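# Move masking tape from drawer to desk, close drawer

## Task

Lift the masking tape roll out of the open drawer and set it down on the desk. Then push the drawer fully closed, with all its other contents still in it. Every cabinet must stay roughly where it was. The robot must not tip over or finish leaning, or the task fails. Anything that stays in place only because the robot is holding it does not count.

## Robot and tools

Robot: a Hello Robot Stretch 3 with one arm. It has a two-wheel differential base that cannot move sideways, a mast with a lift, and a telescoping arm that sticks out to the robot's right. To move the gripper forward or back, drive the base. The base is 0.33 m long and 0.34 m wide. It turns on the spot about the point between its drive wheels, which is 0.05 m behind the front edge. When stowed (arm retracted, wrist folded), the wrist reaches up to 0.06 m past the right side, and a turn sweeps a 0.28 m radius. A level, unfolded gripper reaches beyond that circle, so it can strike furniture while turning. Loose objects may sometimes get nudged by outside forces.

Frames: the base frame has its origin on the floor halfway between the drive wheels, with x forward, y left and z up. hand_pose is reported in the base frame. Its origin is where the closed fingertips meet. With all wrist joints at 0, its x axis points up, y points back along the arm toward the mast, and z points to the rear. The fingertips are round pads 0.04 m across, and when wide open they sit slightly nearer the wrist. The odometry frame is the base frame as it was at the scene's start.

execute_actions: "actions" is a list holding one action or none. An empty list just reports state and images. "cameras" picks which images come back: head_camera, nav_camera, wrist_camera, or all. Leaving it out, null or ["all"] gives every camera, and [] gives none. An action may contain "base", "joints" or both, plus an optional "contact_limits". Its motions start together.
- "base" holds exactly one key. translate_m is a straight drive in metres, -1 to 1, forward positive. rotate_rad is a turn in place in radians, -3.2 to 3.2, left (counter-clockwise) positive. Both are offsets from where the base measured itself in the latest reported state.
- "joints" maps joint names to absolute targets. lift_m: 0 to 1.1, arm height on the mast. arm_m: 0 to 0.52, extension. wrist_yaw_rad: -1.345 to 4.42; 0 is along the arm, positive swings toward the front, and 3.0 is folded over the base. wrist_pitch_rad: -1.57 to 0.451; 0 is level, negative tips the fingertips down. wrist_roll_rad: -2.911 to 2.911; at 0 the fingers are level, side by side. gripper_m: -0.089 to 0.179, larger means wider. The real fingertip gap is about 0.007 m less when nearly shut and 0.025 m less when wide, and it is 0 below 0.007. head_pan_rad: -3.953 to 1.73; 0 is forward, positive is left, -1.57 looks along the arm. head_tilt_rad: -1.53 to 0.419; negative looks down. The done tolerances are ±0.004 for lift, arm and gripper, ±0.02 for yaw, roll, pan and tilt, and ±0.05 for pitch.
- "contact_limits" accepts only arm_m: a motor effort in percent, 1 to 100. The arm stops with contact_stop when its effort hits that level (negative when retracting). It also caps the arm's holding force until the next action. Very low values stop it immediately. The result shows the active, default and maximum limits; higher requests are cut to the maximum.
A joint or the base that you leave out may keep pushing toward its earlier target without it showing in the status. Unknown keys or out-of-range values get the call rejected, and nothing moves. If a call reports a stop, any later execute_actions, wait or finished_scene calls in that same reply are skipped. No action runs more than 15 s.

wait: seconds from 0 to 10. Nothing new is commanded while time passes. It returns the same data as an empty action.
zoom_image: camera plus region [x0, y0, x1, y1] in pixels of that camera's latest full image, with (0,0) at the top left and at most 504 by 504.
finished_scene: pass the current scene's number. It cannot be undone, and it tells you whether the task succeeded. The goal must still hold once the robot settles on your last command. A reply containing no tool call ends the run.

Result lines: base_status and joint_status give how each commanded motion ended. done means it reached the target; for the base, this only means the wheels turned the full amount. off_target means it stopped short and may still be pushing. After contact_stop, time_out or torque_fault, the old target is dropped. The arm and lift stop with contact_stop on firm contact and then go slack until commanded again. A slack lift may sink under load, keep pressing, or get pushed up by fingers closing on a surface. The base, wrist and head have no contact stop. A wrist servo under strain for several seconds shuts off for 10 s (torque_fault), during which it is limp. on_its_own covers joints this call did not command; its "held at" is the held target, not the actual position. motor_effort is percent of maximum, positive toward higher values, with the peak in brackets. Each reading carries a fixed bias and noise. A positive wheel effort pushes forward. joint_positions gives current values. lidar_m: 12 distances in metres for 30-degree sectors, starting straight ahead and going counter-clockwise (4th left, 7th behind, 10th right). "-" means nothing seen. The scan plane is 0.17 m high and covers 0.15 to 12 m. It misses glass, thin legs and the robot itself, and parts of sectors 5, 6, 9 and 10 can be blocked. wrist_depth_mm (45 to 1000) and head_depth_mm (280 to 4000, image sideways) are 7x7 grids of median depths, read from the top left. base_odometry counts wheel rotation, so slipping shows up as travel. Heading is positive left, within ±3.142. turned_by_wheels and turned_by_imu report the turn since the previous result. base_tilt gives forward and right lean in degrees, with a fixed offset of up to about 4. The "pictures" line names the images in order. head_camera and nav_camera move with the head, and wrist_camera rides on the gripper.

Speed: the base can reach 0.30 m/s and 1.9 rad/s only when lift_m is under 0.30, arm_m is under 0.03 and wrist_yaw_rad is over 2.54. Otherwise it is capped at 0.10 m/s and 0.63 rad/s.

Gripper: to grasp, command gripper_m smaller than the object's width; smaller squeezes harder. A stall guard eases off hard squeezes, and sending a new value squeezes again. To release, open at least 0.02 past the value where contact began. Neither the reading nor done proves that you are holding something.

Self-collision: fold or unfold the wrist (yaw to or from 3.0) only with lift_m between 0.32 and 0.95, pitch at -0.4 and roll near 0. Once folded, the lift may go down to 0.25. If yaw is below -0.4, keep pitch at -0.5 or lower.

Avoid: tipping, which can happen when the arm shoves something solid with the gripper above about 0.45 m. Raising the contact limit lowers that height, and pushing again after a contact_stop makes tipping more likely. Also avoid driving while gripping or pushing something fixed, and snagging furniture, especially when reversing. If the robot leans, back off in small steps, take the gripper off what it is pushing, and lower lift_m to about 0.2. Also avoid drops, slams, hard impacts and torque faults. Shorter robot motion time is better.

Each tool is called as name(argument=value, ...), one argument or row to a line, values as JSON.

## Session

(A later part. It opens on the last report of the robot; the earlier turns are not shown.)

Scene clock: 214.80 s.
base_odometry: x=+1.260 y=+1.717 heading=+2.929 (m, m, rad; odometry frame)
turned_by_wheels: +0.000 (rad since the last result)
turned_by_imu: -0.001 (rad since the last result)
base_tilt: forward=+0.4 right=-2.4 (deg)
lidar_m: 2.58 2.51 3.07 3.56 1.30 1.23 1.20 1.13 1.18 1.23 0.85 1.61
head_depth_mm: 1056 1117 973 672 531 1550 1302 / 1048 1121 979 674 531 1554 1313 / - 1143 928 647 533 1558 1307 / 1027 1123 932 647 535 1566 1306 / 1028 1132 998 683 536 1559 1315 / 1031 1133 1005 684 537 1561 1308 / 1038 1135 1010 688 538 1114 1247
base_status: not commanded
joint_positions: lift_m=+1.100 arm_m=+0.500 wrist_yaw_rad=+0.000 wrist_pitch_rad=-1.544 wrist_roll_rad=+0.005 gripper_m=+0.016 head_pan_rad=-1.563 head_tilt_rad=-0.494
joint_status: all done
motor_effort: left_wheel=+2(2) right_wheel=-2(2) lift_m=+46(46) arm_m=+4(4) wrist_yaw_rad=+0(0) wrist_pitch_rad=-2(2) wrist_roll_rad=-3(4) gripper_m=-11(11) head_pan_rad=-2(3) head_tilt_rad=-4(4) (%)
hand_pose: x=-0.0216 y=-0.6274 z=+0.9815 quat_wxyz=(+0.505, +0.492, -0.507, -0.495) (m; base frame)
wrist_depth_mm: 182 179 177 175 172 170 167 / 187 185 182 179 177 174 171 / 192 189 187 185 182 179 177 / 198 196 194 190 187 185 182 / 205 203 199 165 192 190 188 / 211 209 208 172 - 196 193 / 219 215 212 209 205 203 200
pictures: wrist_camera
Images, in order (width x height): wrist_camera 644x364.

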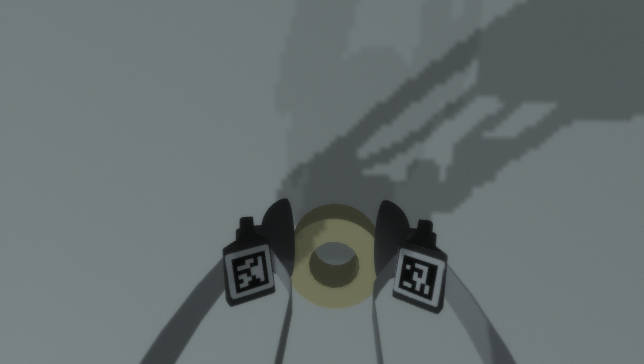

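execute_actions(
  actions=[
    {"joints":{"lift_m":1.094}},
  ],
  cameras=[],
)

execute_actions(
  actions=[
    {"joints":{"gripper_m":0.09}},
  ],
  cameras=["wrist_camera","head_camera"],
)

Scene clock: 218.47 s.
base_odometry: x=+1.260 y=+1.717 heading=+2.929 (m, m, rad; odometry frame)
turned_by_wheels: +0.000 (rad since the last result)
turned_by_imu: -0.001 (rad since the last result)
base_tilt: forward=+0.4 right=-2.5 (deg)
lidar_m: 2.57 2.52 3.06 3.57 1.30 1.23 1.20 1.13 1.17 1.23 0.85 1.61
head_depth_mm: - 1121 975 672 531 1546 1298 / 1048 1115 979 676 530 1545 1301 / - 1133 920 648 534 1567 1305 / 1020 1115 927 649 536 1562 1307 / 1031 1126 1000 680 537 1556 1303 / 1033 1128 1001 686 539 1564 1316 / 1039 1130 1001 686 538 1113 1251
base_status: not commanded
joint_positions: lift_m=+1.094 arm_m=+0.500 wrist_yaw_rad=+0.000 wrist_pitch_rad=-1.545 wrist_roll_rad=+0.005 gripper_m=+0.016 head_pan_rad=-1.563 head_tilt_rad=-0.494
joint_status: all done
motor_effort: left_wheel=+2(3) right_wheel=-2(3) lift_m=+23(42) arm_m=+3(3) wrist_yaw_rad=+0(0) wrist_pitch_rad=-2(2) wrist_roll_rad=-4(4) gripper_m=-10(11) head_pan_rad=-4(3) head_tilt_rad=-3(4) (%)
hand_pose: x=-0.0216 y=-0.6273 z=+0.9764 quat_wxyz=(+0.505, +0.492, -0.507, -0.495) (m; base frame)
wrist_depth_mm: 176 174 173 169 168 165 163 / 182 179 177 175 172 169 167 / 188 185 182 180 176 174 172 / 193 190 187 184 182 180 177 / 199 197 194 165 187 185 182 / 206 203 202 171 - 191 188 / 214 211 207 203 200 197 194
pictures: none
No camera images: the call's "cameras" was empty. Leave "cameras" out to get every camera's image.

Scene clock: 219.70 s.
base_odometry: x=+1.260 y=+1.717 heading=+2.929 (m, m, rad; odometry frame)
turned_by_wheels: +0.000 (rad since the last result)
turned_by_imu: +0.000 (rad since the last result)
base_tilt: forward=+0.5 right=-2.5 (deg)
lidar_m: 2.58 2.51 3.08 3.55 1.30 1.23 1.20 1.13 1.17 1.23 0.85 1.61
head_depth_mm: - 1117 973 672 530 1564 1300 / 1052 1114 981 673 532 1559 1311 / - 1138 926 647 533 1554 1298 / 1017 1123 925 650 535 1548 1307 / 1035 1127 1000 684 535 1564 1309 / 1041 1131 1001 684 540 1557 1310 / 1043 1142 1008 686 541 1116 1251
base_status: not commanded
joint_positions: lift_m=+1.094 arm_m=+0.500 wrist_yaw_rad=+0.000 wrist_pitch_rad=-1.545 wrist_roll_rad=+0.005 gripper_m=+0.090 head_pan_rad=-1.563 head_tilt_rad=-0.494
joint_status: all done
motor_effort: left_wheel=+2(2) right_wheel=-2(2) lift_m=+23(23) arm_m=+3(3) wrist_yaw_rad=+0(0) wrist_pitch_rad=-2(2) wrist_roll_rad=-3(3) gripper_m=+0(81) head_pan_rad=-3(3) head_tilt_rad=-4(3) (%)
hand_pose: x=-0.0216 y=-0.6272 z=+0.9764 quat_wxyz=(+0.505, +0.492, -0.507, -0.495) (m; base frame)
wrist_depth_mm: 175 174 172 170 167 165 163 / 182 179 177 175 172 169 167 / 188 185 182 179 178 174 172 / 192 190 188 184 182 180 177 / 200 197 193 167 187 185 182 / 205 203 200 171 194 190 187 / 213 210 207 204 200 197 194
pictures: head_camera (sideways: a quarter turn clockwise sets it upright), wrist_camera
Images, in order (width x height): head_camera 896x504, wrist_camera 644x364.

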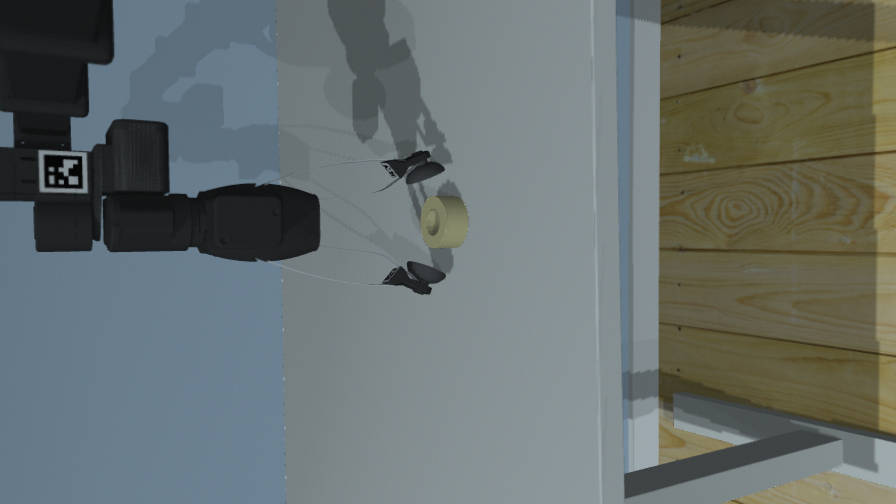

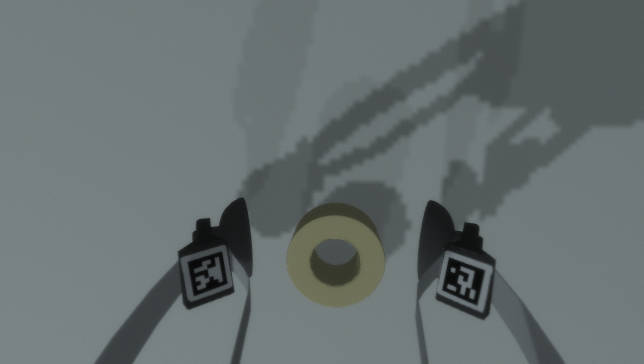

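execute_actions(
  actions=[
    {"joints":{"lift_m":1.1,"arm_m":0.0}},
  ],
  cameras=["head_camera"],
)

execute_actions(
  actions=[
    {"base":{"rotate_rad":-1.783},"joints":{"gripper_m":0.0}},
  ],
  cameras=[],
)

execute_actions(
  actions=[
    {"base":{"translate_m":-1.0},"joints":{"lift_m":0.7,"head_tilt_rad":-0.9}},
  ],
  cameras=["nav_camera"],
)

execute_actions(
  actions=[
    {"base":{"translate_m":-0.259}},
  ],
  cameras=[],
)

execute_actions(
  actions=[
    {"base":{"rotate_rad":0.213},"joints":{"wrist_pitch_rad":-0.1,"head_tilt_rad":-0.8}},
  ],
)

Scene clock: 237.33 s.
base_odometry: x=+1.260 y=+1.717 heading=+2.929 (m, m, rad; odometry frame)
turned_by_wheels: +0.000 (rad since the last result)
turned_by_imu: -0.002 (rad since the last result)
base_tilt: forward=+0.4 right=-2.4 (deg)
lidar_m: 2.58 2.52 3.08 3.56 1.30 1.23 1.20 1.13 1.18 1.23 0.85 1.61
head_depth_mm: - - - - - - - / - - - - - - - / - - 988 - - - - / 1030 1126 993 660 555 1567 1338 / 1032 1124 999 685 537 1572 1322 / 1033 1131 1002 684 537 1560 1311 / 1044 1140 1011 685 540 1115 1254
base_status: not commanded
joint_positions: lift_m=+1.100 arm_m=+0.001 wrist_yaw_rad=+0.000 wrist_pitch_rad=-1.546 wrist_roll_rad=+0.004 gripper_m=+0.090 head_pan_rad=-1.563 head_tilt_rad=-0.494
joint_status: all done
motor_effort: left_wheel=+3(2) right_wheel=-2(2) lift_m=+46(47) arm_m=-3(5) wrist_yaw_rad=-1(0) wrist_pitch_rad=-1(2) wrist_roll_rad=-3(3) gripper_m=+0(0) head_pan_rad=-2(2) head_tilt_rad=-3(3) (%)
hand_pose: x=-0.0216 y=-0.1282 z=+0.9815 quat_wxyz=(+0.505, +0.493, -0.507, -0.495) (m; base frame)
wrist_depth_mm: - - - - - - - / - - - - - - - / - - - - - - - / - - - - - - - / - - - - - - - / - - - - - - - / - - - - - - -
pictures: head_camera (sideways: a quarter turn clockwise sets it upright)
Images, in order (width x height): head_camera 896x504.

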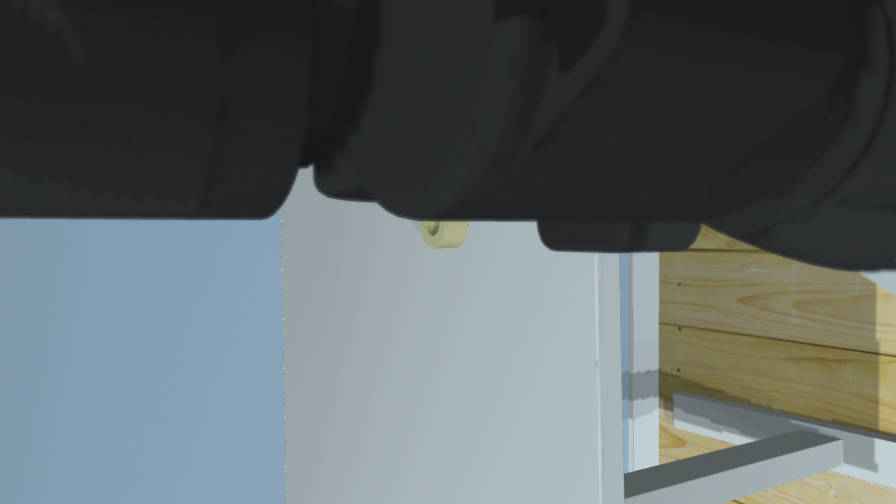

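Scene clock: 241.13 s.
base_odometry: x=+1.260 y=+1.717 heading=+1.146 (m, m, rad; odometry frame)
turned_by_wheels: -1.783 (rad since the last result)
turned_by_imu: -1.760 (rad since the last result)
base_tilt: forward=+0.4 right=-2.4 (deg)
lidar_m: 1.23 0.85 1.50 1.61 2.51 2.56 3.55 1.19 1.24 1.20 1.20 1.13
head_depth_mm: - - - - - - - / - - - - - - - / - - 1246 - - - - / 1025 1116 1230 1363 1493 1553 1349 / 1007 1094 1194 1330 1489 1578 1311 / 990 1076 1172 1302 1457 1553 1325 / 973 1061 1150 1286 1423 1523 1314
base_status: done
joint_positions: lift_m=+1.100 arm_m=+0.001 wrist_yaw_rad=+0.000 wrist_pitch_rad=-1.546 wrist_roll_rad=+0.004 gripper_m=+0.000 head_pan_rad=-1.563 head_tilt_rad=-0.494
joint_status: all done
motor_effort: left_wheel=+2(5) right_wheel=-2(6) lift_m=+46(46) arm_m=-3(3) wrist_yaw_rad=+0(0) wrist_pitch_rad=-1(1) wrist_roll_rad=-3(2) gripper_m=-2(80) head_pan_rad=-3(2) head_tilt_rad=-4(3) (%)
hand_pose: x=-0.0216 y=-0.1282 z=+0.9815 quat_wxyz=(+0.505, +0.493, -0.507, -0.495) (m; base frame)
wrist_depth_mm: - - - - - - - / - - - - - - - / - - - - - - - / - - - - - - - / - - - - - - - / - - - - - - - / - - - - - - -
pictures: none
No camera images: the call's "cameras" was empty. Leave "cameras" out to get every camera's image.

Scene clock: 252.53 s.
base_odometry: x=+0.847 y=+0.806 heading=+1.146 (m, m, rad; odometry frame)
turned_by_wheels: +0.000 (rad since the last result)
turned_by_imu: -0.009 (rad since the last result)
base_tilt: forward=+0.5 right=-2.4 (deg)
lidar_m: 2.21 1.75 2.03 2.40 2.13 2.84 2.57 2.45 0.87 0.79 1.38 1.67
head_depth_mm: 1392 1627 1817 1571 1344 - - / 1346 1099 1069 1097 1331 - - / 1267 1096 1033 1109 1026 - - / 1269 1107 1009 1109 1022 1264 1154 / 1253 1104 1040 1508 1407 1249 1128 / 1245 1460 1730 1585 1408 1250 1129 / 1231 1415 1665 1594 1398 1250 1133
base_status: done
joint_positions: lift_m=+0.700 arm_m=+0.001 wrist_yaw_rad=+0.000 wrist_pitch_rad=-1.546 wrist_roll_rad=+0.004 gripper_m=+0.000 head_pan_rad=-1.563 head_tilt_rad=-0.888
joint_status: all done
motor_effort: left_wheel=+2(3) right_wheel=-2(5) lift_m=+23(41) arm_m=-3(3) wrist_yaw_rad=+0(0) wrist_pitch_rad=-1(1) wrist_roll_rad=-2(3) gripper_m=-2(2) head_pan_rad=-3(2) head_tilt_rad=-7(40) (%)
hand_pose: x=-0.0216 y=-0.1282 z=+0.5824 quat_wxyz=(+0.505, +0.493, -0.507, -0.495) (m; base frame)
wrist_depth_mm: 712 702 689 689 668 668 658 / 729 721 707 703 689 670 667 / 742 740 736 711 699 702 691 / 769 768 745 752 - 717 702 / 794 795 774 - - 735 738 / 831 829 793 - - 761 748 / 849 840 817 810 802 793 778
pictures: nav_camera (sideways: a quarter turn counterclockwise sets it upright)
Images, in order (width x height): nav_camera 672x504.

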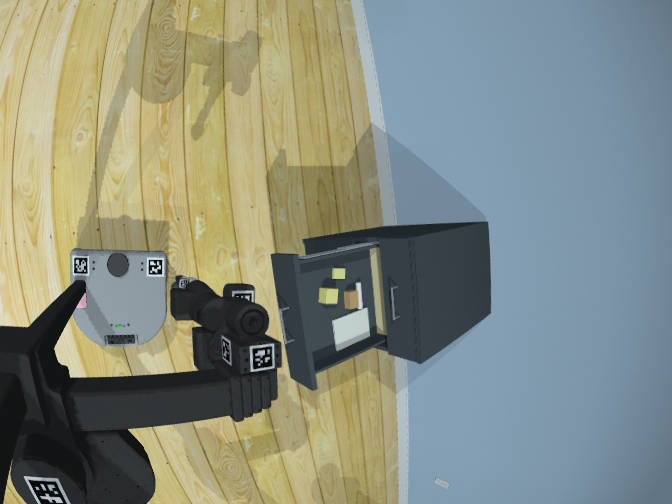

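Scene clock: 256.47 s.
base_odometry: x=+0.741 y=+0.570 heading=+1.146 (m, m, rad; odometry frame)
turned_by_wheels: +0.000 (rad since the last result)
turned_by_imu: -0.003 (rad since the last result)
base_tilt: forward=+0.4 right=-2.5 (deg)
lidar_m: 2.47 1.99 2.20 1.93 1.87 2.58 2.31 2.32 1.58 0.83 0.84 1.74
head_depth_mm: 1448 1696 1855 1589 1399 - - / 1408 1669 1833 1596 1396 - - / 1374 1620 1818 1600 1388 - - / 1343 1196 1099 1110 1333 1274 1136 / 1267 1105 1050 1111 1339 1247 1124 / 1261 1101 1014 1109 1025 1253 1131 / 1250 1100 997 1511 1327 1253 1129
base_status: done
joint_positions: lift_m=+0.700 arm_m=+0.001 wrist_yaw_rad=+0.000 wrist_pitch_rad=-1.546 wrist_roll_rad=+0.004 gripper_m=+0.000 head_pan_rad=-1.563 head_tilt_rad=-0.888
joint_status: not commanded
motor_effort: left_wheel=+3(4) right_wheel=-1(5) lift_m=+24(24) arm_m=-3(3) wrist_yaw_rad=+0(0) wrist_pitch_rad=-1(1) wrist_roll_rad=-3(2) gripper_m=-2(2) head_pan_rad=-3(2) head_tilt_rad=-7(7) (%)
hand_pose: x=-0.0216 y=-0.1282 z=+0.5824 quat_wxyz=(+0.505, +0.493, -0.507, -0.495) (m; base frame)
wrist_depth_mm: 706 701 687 677 668 662 648 / 736 721 704 705 694 680 683 / 758 740 730 708 702 698 692 / 775 757 747 746 - 722 712 / 790 787 772 - - 735 723 / 824 807 794 - - 762 750 / 856 850 819 816 799 792 764
pictures: none
No camera images: the call's "cameras" was empty. Leave "cameras" out to get every camera's image.

Scene clock: 258.03 s.
base_odometry: x=+0.741 y=+0.570 heading=+1.359 (m, m, rad; odometry frame)
turned_by_wheels: +0.213 (rad since the last result)
turned_by_imu: +0.210 (rad since the last result)
base_tilt: forward=+0.4 right=-2.4 (deg)
lidar_m: 2.00 2.19 2.42 1.87 1.94 2.38 2.31 1.98 1.47 0.83 1.49 2.08
head_depth_mm: 1275 1462 1711 1721 1473 1308 - / 1274 1446 1598 1672 1384 1313 - / 1278 1269 1056 1162 999 - - / 1282 1278 1051 1147 949 1282 1145 / 1280 1275 1056 1140 1044 1291 1146 / 1287 1459 1633 1721 1412 1300 1156 / 1286 1479 1740 1734 1477 1297 1143
base_status: done
joint_positions: lift_m=+0.700 arm_m=+0.001 wrist_yaw_rad=+0.000 wrist_pitch_rad=-0.122 wrist_roll_rad=+0.004 gripper_m=+0.000 head_pan_rad=-1.563 head_tilt_rad=-0.803
joint_status: all done
motor_effort: left_wheel=-2(4) right_wheel=+4(6) lift_m=+23(24) arm_m=-3(3) wrist_yaw_rad=+0(1) wrist_pitch_rad=+9(9) wrist_roll_rad=-2(3) gripper_m=-1(2) head_pan_rad=-3(3) head_tilt_rad=+2(15) (%)
hand_pose: x=-0.0214 y=-0.3974 z=+0.7841 quat_wxyz=(+0.705, +0.043, -0.707, -0.043) (m; base frame)
wrist_depth_mm: - - - - - - - / - - - - - - - / - - - - - - - / - - - 661 731 - - / - - 667 - 641 - - / - - - 689 - - - / - - 605 600 587 - -
pictures: head_camera (sideways: a quarter turn clockwise sets it upright), nav_camera (sideways: a quarter turn counterclockwise sets it upright), wrist_camera
Images, in order (width x height): head_camera 896x504, nav_camera 672x504, wrist_camera 644x364.

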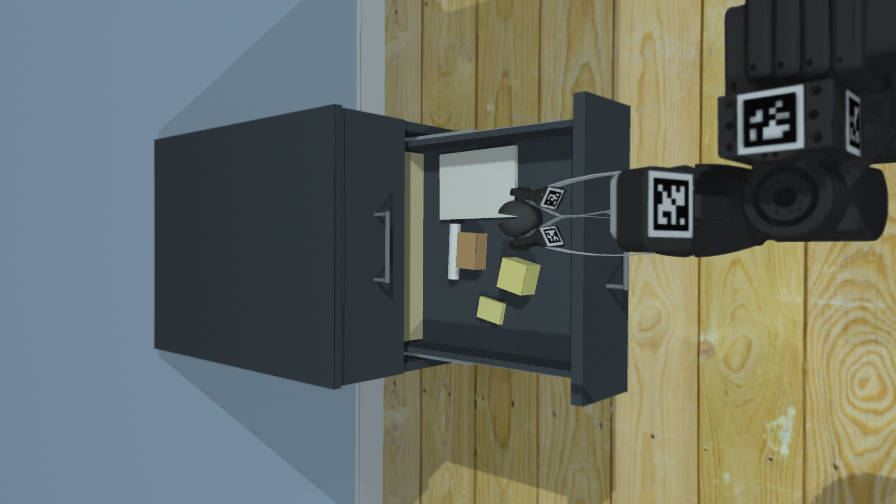

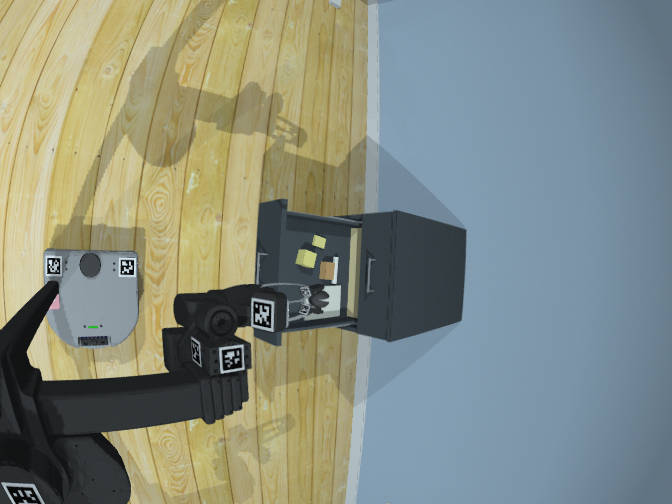

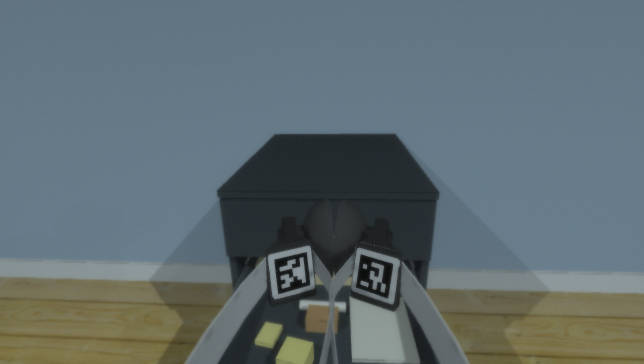

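execute_actions(
  actions=[
    {"joints":{"lift_m":0.41}},
  ],
)

Scene clock: 265.97 s.
base_odometry: x=+0.741 y=+0.570 heading=+1.359 (m, m, rad; odometry frame)
turned_by_wheels: +0.000 (rad since the last result)
turned_by_imu: -0.002 (rad since the last result)
base_tilt: forward=+0.4 right=-2.5 (deg)
lidar_m: 2.00 2.20 2.43 1.87 1.95 2.39 2.31 1.97 1.47 0.83 1.49 2.08
head_depth_mm: 1275 1463 1723 1717 1469 1275 1153 / 1274 1438 1598 1673 1380 1289 1169 / 1279 1274 1049 1158 1041 1285 1174 / 1278 1278 1059 1140 1046 1298 1150 / 1286 1273 1057 1144 1045 1291 1158 / 1280 1475 1655 1718 1422 1300 1133 / 1286 1476 1750 1716 1477 1290 1154
base_status: not commanded
joint_positions: lift_m=+0.410 arm_m=+0.001 wrist_yaw_rad=+0.000 wrist_pitch_rad=-0.120 wrist_roll_rad=+0.004 gripper_m=+0.000 head_pan_rad=-1.563 head_tilt_rad=-0.803
joint_status: all done
motor_effort: left_wheel=-2(2) right_wheel=+5(4) lift_m=+24(24) arm_m=-3(4) wrist_yaw_rad=-1(1) wrist_pitch_rad=+9(9) wrist_roll_rad=-2(3) gripper_m=-2(2) head_pan_rad=-2(3) head_tilt_rad=+2(2) (%)
hand_pose: x=-0.0214 y=-0.3975 z=+0.4945 quat_wxyz=(+0.705, +0.043, -0.707, -0.043) (m; base frame)
wrist_depth_mm: - - 565 534 527 - - / - - 561 541 542 - - / - - 663 654 634 - - / - 276 272 266 262 258 - / - 290 284 - 270 267 - / 918 308 302 695 287 282 877 / 749 744 740 711 703 720 719
pictures: head_camera (sideways: a quarter turn clockwise sets it upright), nav_camera (sideways: a quarter turn counterclockwise sets it upright), wrist_camera
Images, in order (width x height): head_camera 896x504, nav_camera 672x504, wrist_camera 644x364.

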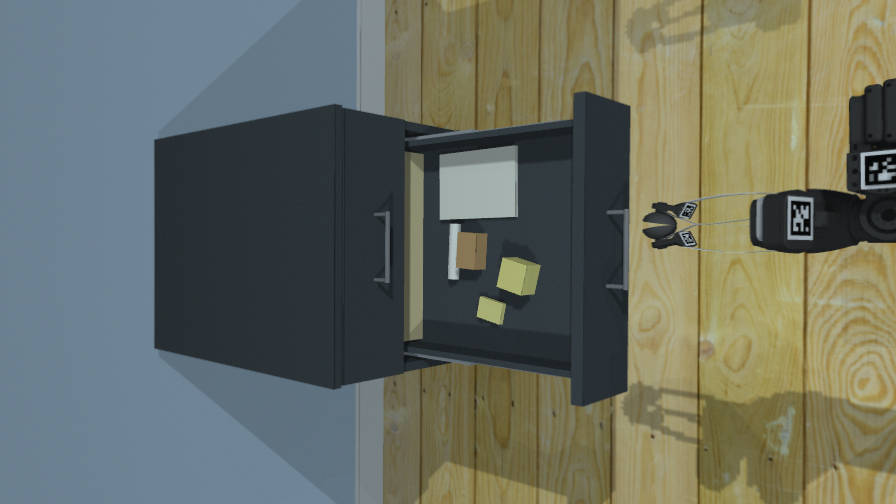

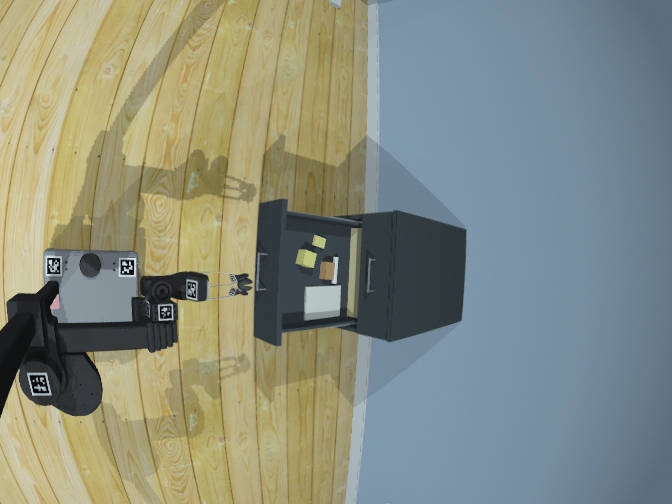

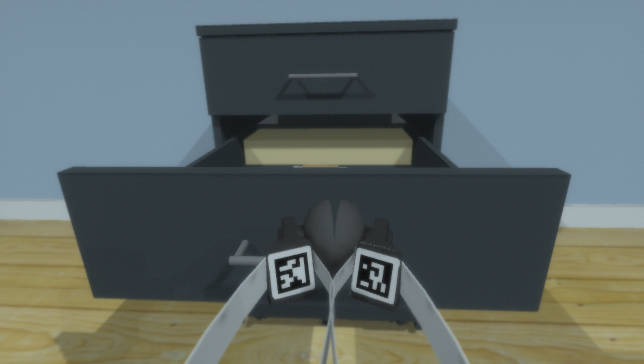

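execute_actions(
  actions=[
    {"joints":{"arm_m":0.25},"contact_limits":{"arm_m":20}},
  ],
)

Scene clock: 271.13 s.
base_odometry: x=+0.741 y=+0.570 heading=+1.359 (m, m, rad; odometry frame)
turned_by_wheels: +0.000 (rad since the last result)
turned_by_imu: -0.001 (rad since the last result)
base_tilt: forward=+0.4 right=-2.4 (deg)
lidar_m: 2.00 2.20 2.43 1.87 1.94 2.38 2.31 1.98 1.47 0.83 1.49 2.08
head_depth_mm: 1281 1458 1702 1716 1471 1286 1150 / 1278 1428 1584 1680 1466 1303 1162 / 1273 1286 1051 1168 1396 1266 1152 / 1288 1282 1058 1175 1407 1298 1152 / 1277 1293 1065 1138 1417 1294 1147 / 1281 1478 1660 1677 1478 1300 1149 / 1280 1463 1754 1727 1490 1290 1149
base_status: not commanded
joint_positions: lift_m=+0.410 arm_m=+0.250 wrist_yaw_rad=-0.003 wrist_pitch_rad=-0.120 wrist_roll_rad=+0.004 gripper_m=+0.000 head_pan_rad=-1.564 head_tilt_rad=-0.800
joint_status: all done
motor_effort: left_wheel=-2(5) right_wheel=+3(7) lift_m=+23(23) arm_m=+4(14) wrist_yaw_rad=+4(4) wrist_pitch_rad=+9(11) wrist_roll_rad=-2(3) gripper_m=-2(2) head_pan_rad=-3(3) head_tilt_rad=-1(3) (%)
contact_limits: arm_m 20 (drawing in: default 22, maximum 36; extending or still: default 30, maximum 49)
hand_pose: x=-0.0223 y=-0.6461 z=+0.4944 quat_wxyz=(+0.705, +0.042, -0.707, -0.044) (m; base frame)
wrist_depth_mm: 876 309 303 302 295 292 792 / 916 325 318 312 310 305 814 / 956 346 336 331 325 322 859 / - 441 510 536 485 395 910 / 197 193 191 - 183 181 177 / 209 205 202 199 191 190 186 / 224 220 207 207 205 201 197
pictures: head_camera (sideways: a quarter turn clockwise sets it upright), nav_camera (sideways: a quarter turn counterclockwise sets it upright), wrist_camera
Images, in order (width x height): head_camera 896x504, nav_camera 672x504, wrist_camera 644x364.

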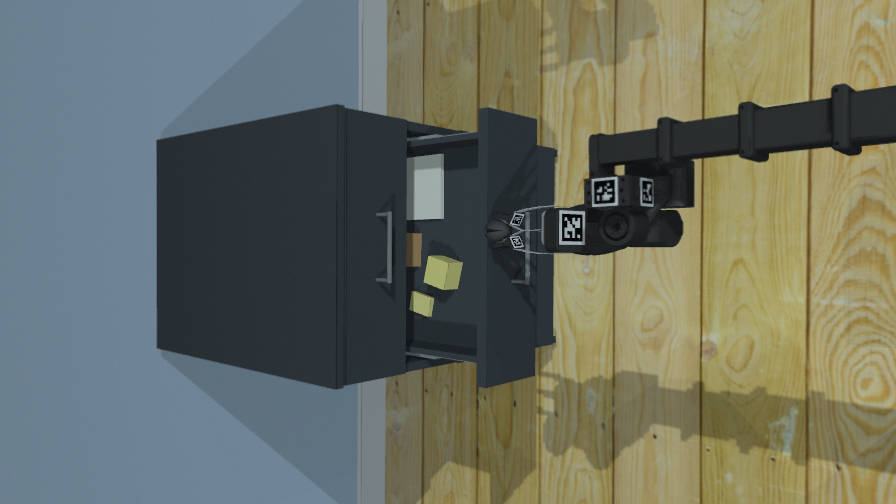

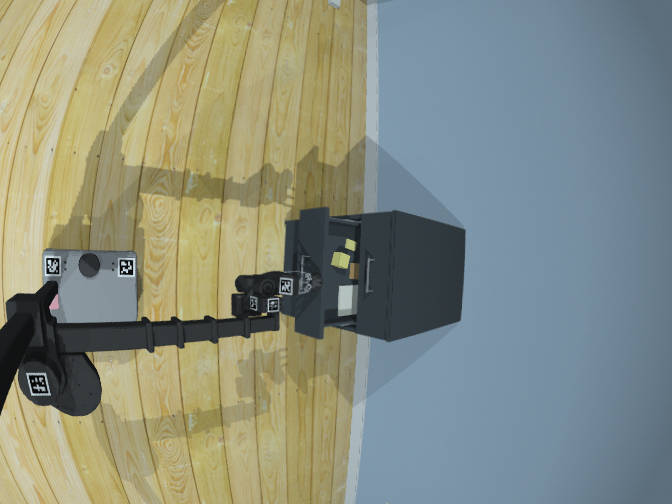

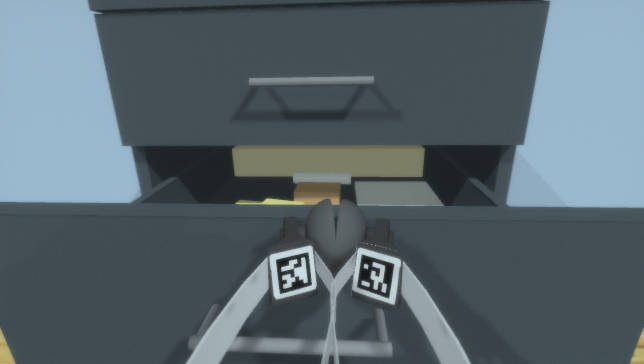

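execute_actions(
  actions=[
    {"joints":{"arm_m":0.39},"contact_limits":{"arm_m":20}},
  ],
)

Scene clock: 275.07 s.
base_odometry: x=+0.741 y=+0.570 heading=+1.359 (m, m, rad; odometry frame)
turned_by_wheels: +0.000 (rad since the last result)
turned_by_imu: -0.001 (rad since the last result)
base_tilt: forward=+0.5 right=-2.4 (deg)
lidar_m: 2.00 2.20 2.42 1.87 1.94 2.37 2.31 1.98 1.47 0.83 1.49 2.07
head_depth_mm: 1277 1466 1695 1721 1471 1286 1140 / 1274 1447 1595 1676 1473 1293 1163 / 1273 1276 1062 1154 1417 1291 1146 / 1283 1291 1054 1156 1419 1292 1149 / 1282 1292 1058 1196 1424 1286 1153 / 1279 1466 1636 1680 1475 1287 1153 / 1284 1473 1737 1735 1473 1298 1150
base_status: not commanded
joint_positions: lift_m=+0.410 arm_m=+0.390 wrist_yaw_rad=-0.002 wrist_pitch_rad=-0.120 wrist_roll_rad=+0.004 gripper_m=+0.000 head_pan_rad=-1.564 head_tilt_rad=-0.800
joint_status: all done
motor_effort: left_wheel=-1(2) right_wheel=+2(4) lift_m=+23(24) arm_m=+4(6) wrist_yaw_rad=+2(8) wrist_pitch_rad=+9(9) wrist_roll_rad=-3(2) gripper_m=-2(2) head_pan_rad=-3(3) head_tilt_rad=-1(0) (%)
contact_limits: arm_m 20 (drawing in: default 22, maximum 36; extending or still: default 30, maximum 49)
hand_pose: x=-0.0221 y=-0.7862 z=+0.4945 quat_wxyz=(+0.705, +0.042, -0.707, -0.044) (m; base frame)
wrist_depth_mm: 183 181 177 176 173 170 167 / 193 190 184 180 180 179 175 / 203 200 197 193 191 187 184 / 215 211 207 204 201 197 194 / 228 224 220 - 210 209 205 / 246 239 231 201 223 221 219 / 476 256 249 243 241 234 238
pictures: head_camera (sideways: a quarter turn clockwise sets it upright), nav_camera (sideways: a quarter turn counterclockwise sets it upright), wrist_camera
Images, in order (width x height): head_camera 896x504, nav_camera 672x504, wrist_camera 644x364.

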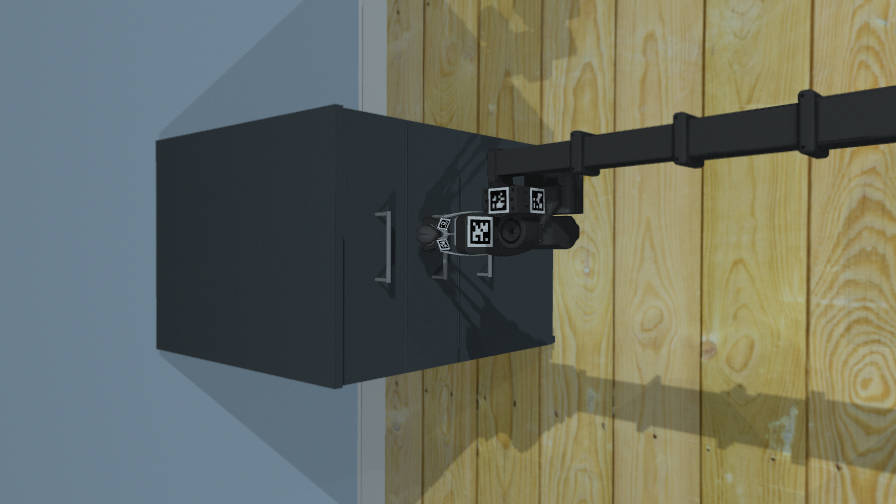

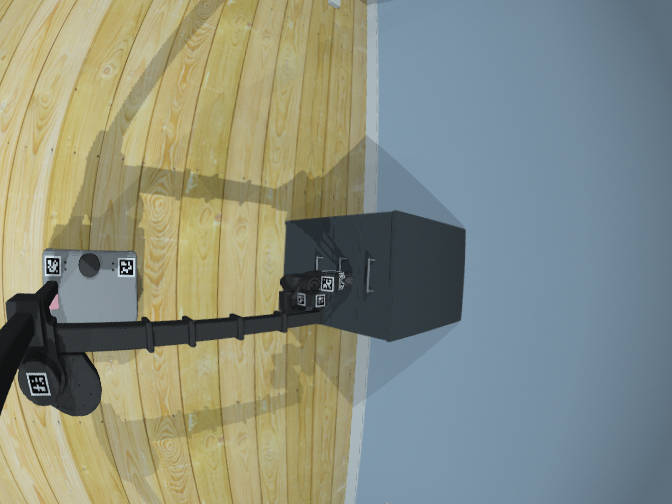

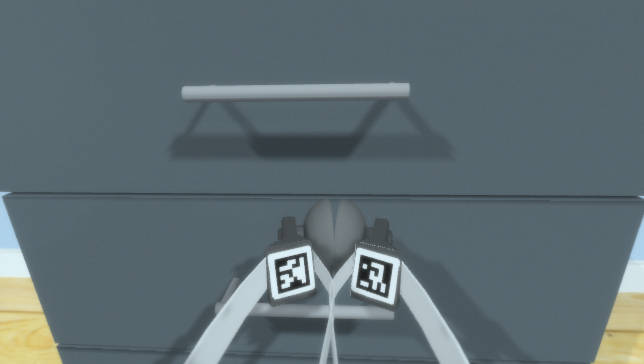

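execute_actions(
  actions=[
    {"joints":{"arm_m":0.415},"contact_limits":{"arm_m":12}},
  ],
  cameras=["wrist_camera","head_camera"],
)

Scene clock: 277.83 s.
base_odometry: x=+0.741 y=+0.570 heading=+1.359 (m, m, rad; odometry frame)
turned_by_wheels: +0.000 (rad since the last result)
turned_by_imu: -0.001 (rad since the last result)
base_tilt: forward=+0.5 right=-2.4 (deg)
lidar_m: 2.00 2.19 2.42 1.88 1.94 2.39 2.32 1.97 1.47 0.83 1.49 2.08
head_depth_mm: 1265 1459 1708 1714 1464 1292 1148 / 1272 1424 1606 1688 1474 1288 1142 / 1283 1279 1054 1161 1426 1285 1147 / 1275 1282 1056 1156 1413 1295 1147 / 1280 1284 1061 1199 1419 1282 1147 / 1281 1469 1634 1680 1480 1291 1148 / 1290 1472 1741 1721 1483 1294 1150
base_status: not commanded
joint_positions: lift_m=+0.410 arm_m=+0.415 wrist_yaw_rad=-0.002 wrist_pitch_rad=-0.120 wrist_roll_rad=+0.004 gripper_m=+0.000 head_pan_rad=-1.564 head_tilt_rad=-0.800
joint_status: all done
motor_effort: left_wheel=-1(1) right_wheel=+3(2) lift_m=+23(23) arm_m=+3(2) wrist_yaw_rad=+2(3) wrist_pitch_rad=+9(9) wrist_roll_rad=-2(3) gripper_m=-2(2) head_pan_rad=-2(3) head_tilt_rad=+0(0) (%)
contact_limits: arm_m 12 (drawing in: default 22, maximum 36; extending or still: default 30, maximum 49)
hand_pose: x=-0.0220 y=-0.8112 z=+0.4945 quat_wxyz=(+0.705, +0.042, -0.707, -0.044) (m; base frame)
wrist_depth_mm: 159 158 155 153 151 148 146 / 168 166 160 157 156 155 153 / 177 174 172 168 165 162 160 / 188 184 181 178 175 172 169 / 199 196 192 - 184 182 179 / 213 209 204 205 195 192 188 / 227 221 212 207 205 204 200
pictures: head_camera (sideways: a quarter turn clockwise sets it upright), wrist_camera
Images, in order (width x height): head_camera 896x504, wrist_camera 644x364.

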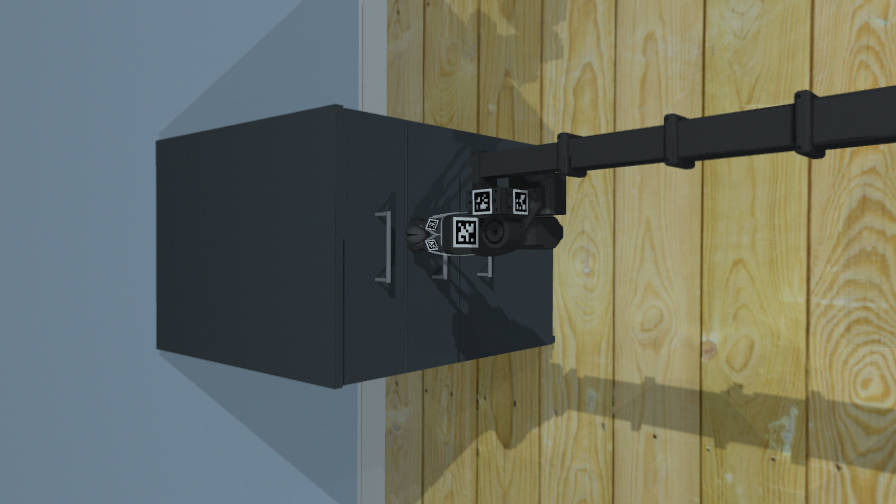

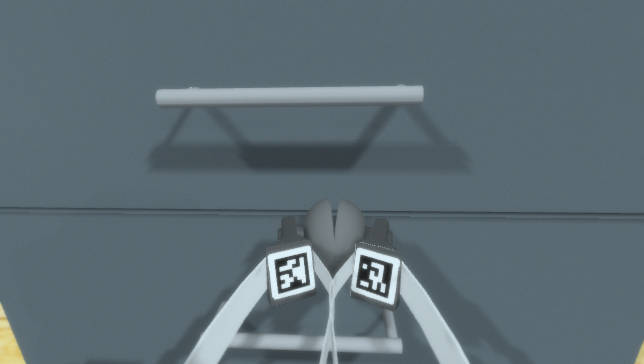

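execute_actions(
  actions=[
    {"joints":{"arm_m":0.46},"contact_limits":{"arm_m":12}},
  ],
  cameras=["nav_camera"],
)

execute_actions(
  actions=[
    {"joints":{"arm_m":0.3}},
  ],
)

Scene clock: 280.83 s.
base_odometry: x=+0.741 y=+0.570 heading=+1.359 (m, m, rad; odometry frame)
turned_by_wheels: +0.000 (rad since the last result)
turned_by_imu: -0.001 (rad since the last result)
base_tilt: forward=+0.4 right=-2.4 (deg)
lidar_m: 2.00 2.20 2.42 1.87 1.95 2.38 2.31 1.97 1.47 0.83 1.49 2.08
head_depth_mm: 1276 1464 1727 1726 1472 1293 1144 / 1278 1429 1606 1677 1483 1296 1151 / 1272 1284 1062 1154 1440 1286 1147 / 1281 1279 1059 1152 1414 1297 1155 / 1283 1284 1064 1201 1420 1289 1148 / 1285 1468 1650 1686 1478 1289 1146 / 1276 1475 1734 1728 1478 1297 1154
base_status: not commanded
joint_positions: lift_m=+0.410 arm_m=+0.417 wrist_yaw_rad=-0.002 wrist_pitch_rad=-0.122 wrist_roll_rad=+0.004 gripper_m=+0.000 head_pan_rad=-1.564 head_tilt_rad=-0.800
joint_status: arm_m contact_stop (moved +0.003 of +0.045)
on_its_own: arm_m is slack since a contact_stop, until your next command for it (your +0.460 is given up)
motor_effort: left_wheel=-2(1) right_wheel=+4(4) lift_m=+23(23) arm_m=+0(14) wrist_yaw_rad=+2(2) wrist_pitch_rad=+10(11) wrist_roll_rad=-3(3) gripper_m=-2(3) head_pan_rad=-2(3) head_tilt_rad=+1(1) (%)
contact_limits: arm_m 12 (drawing in: default 22, maximum 36; extending or still: default 30, maximum 49)
hand_pose: x=-0.0220 y=-0.8136 z=+0.4940 quat_wxyz=(+0.705, +0.043, -0.707, -0.044) (m; base frame)
wrist_depth_mm: 157 155 152 150 148 146 143 / 165 162 158 155 153 152 151 / 175 172 169 166 164 161 158 / 184 182 179 175 172 169 166 / 196 193 189 - 183 180 176 / 209 205 202 201 192 190 186 / 225 220 210 205 203 202 198
pictures: nav_camera (sideways: a quarter turn counterclockwise sets it upright)
Images, in order (width x height): nav_camera 672x504.

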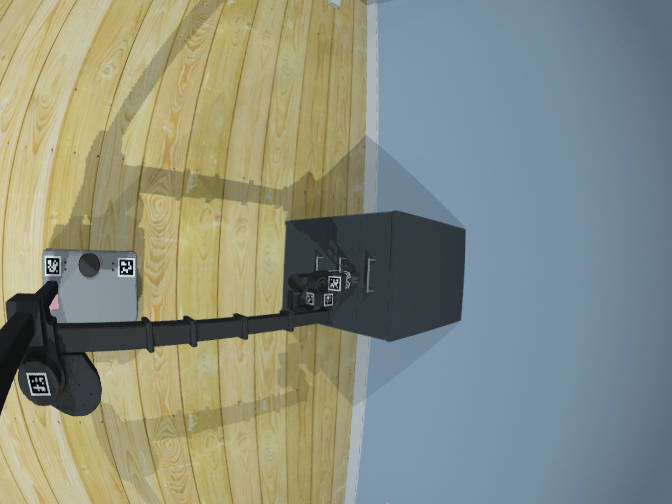

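not run: a stop came earlier in this reply.

execute_actions(
  actions=[
    {"joints":{"arm_m":0.33}},
  ],
)

Scene clock: 283.50 s.
base_odometry: x=+0.741 y=+0.570 heading=+1.359 (m, m, rad; odometry frame)
turned_by_wheels: +0.000 (rad since the last result)
turned_by_imu: -0.001 (rad since the last result)
base_tilt: forward=+0.4 right=-2.4 (deg)
lidar_m: 2.00 2.20 2.43 1.88 1.95 2.38 2.31 1.98 1.48 0.83 1.49 2.08
head_depth_mm: 1283 1459 1714 1703 1467 1287 1144 / 1275 1419 1595 1680 1479 1296 1165 / 1274 1280 1055 1189 1355 1281 1151 / 1281 1279 1059 1164 1427 1288 1148 / 1273 1291 1057 1192 1416 1279 1150 / 1276 1468 1649 1690 1474 1294 1150 / 1285 1472 1733 1739 1485 1297 1155
base_status: not commanded
joint_positions: lift_m=+0.410 arm_m=+0.330 wrist_yaw_rad=-0.002 wrist_pitch_rad=-0.121 wrist_roll_rad=+0.004 gripper_m=+0.000 head_pan_rad=-1.564 head_tilt_rad=-0.800
joint_status: all done
motor_effort: left_wheel=-1(1) right_wheel=+3(4) lift_m=+23(23) arm_m=-3(3) wrist_yaw_rad=+2(2) wrist_pitch_rad=+9(10) wrist_roll_rad=-2(3) gripper_m=-1(2) head_pan_rad=-2(2) head_tilt_rad=+1(0) (%)
hand_pose: x=-0.0219 y=-0.7268 z=+0.4943 quat_wxyz=(+0.705, +0.042, -0.707, -0.044) (m; base frame)
wrist_depth_mm: 241 236 232 229 226 221 221 / 255 249 243 238 236 232 233 / 869 260 257 253 249 243 770 / 914 276 271 267 262 257 832 / - 293 286 - 275 272 869 / 930 313 307 303 293 287 883 / 734 336 324 318 314 308 719
pictures: head_camera (sideways: a quarter turn clockwise sets it upright), nav_camera (sideways: a quarter turn counterclockwise sets it upright), wrist_camera
Images, in order (width x height): head_camera 896x504, nav_camera 672x504, wrist_camera 644x364.

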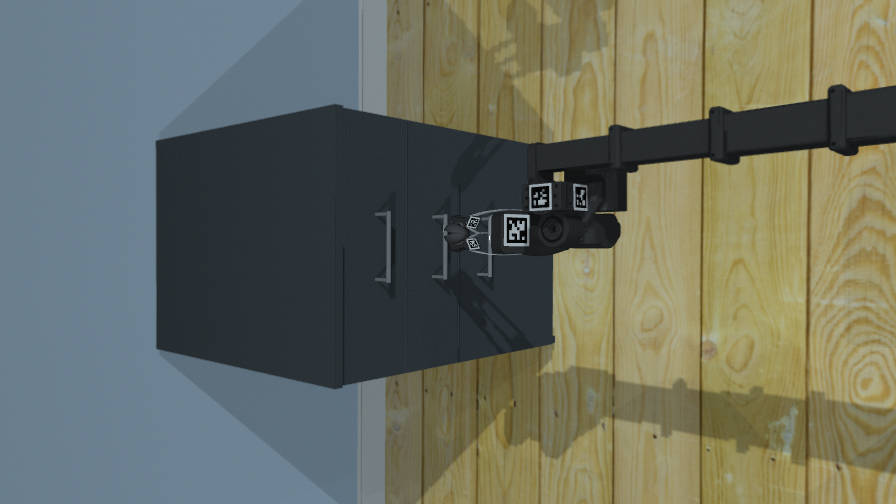

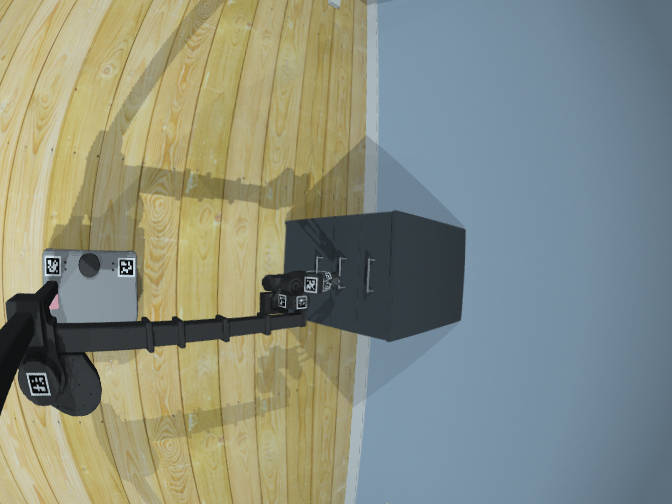

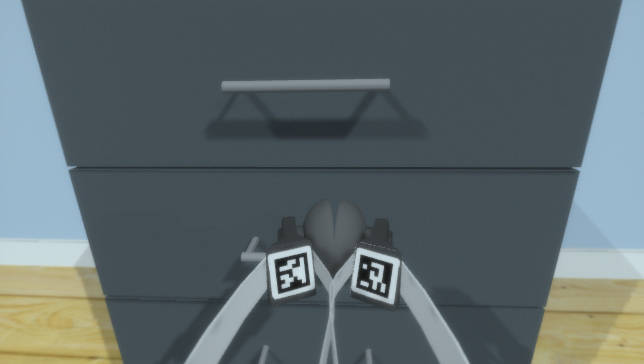

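Flush.

finished_scene(
  scene=1,
)

The scene is finished: the task was done.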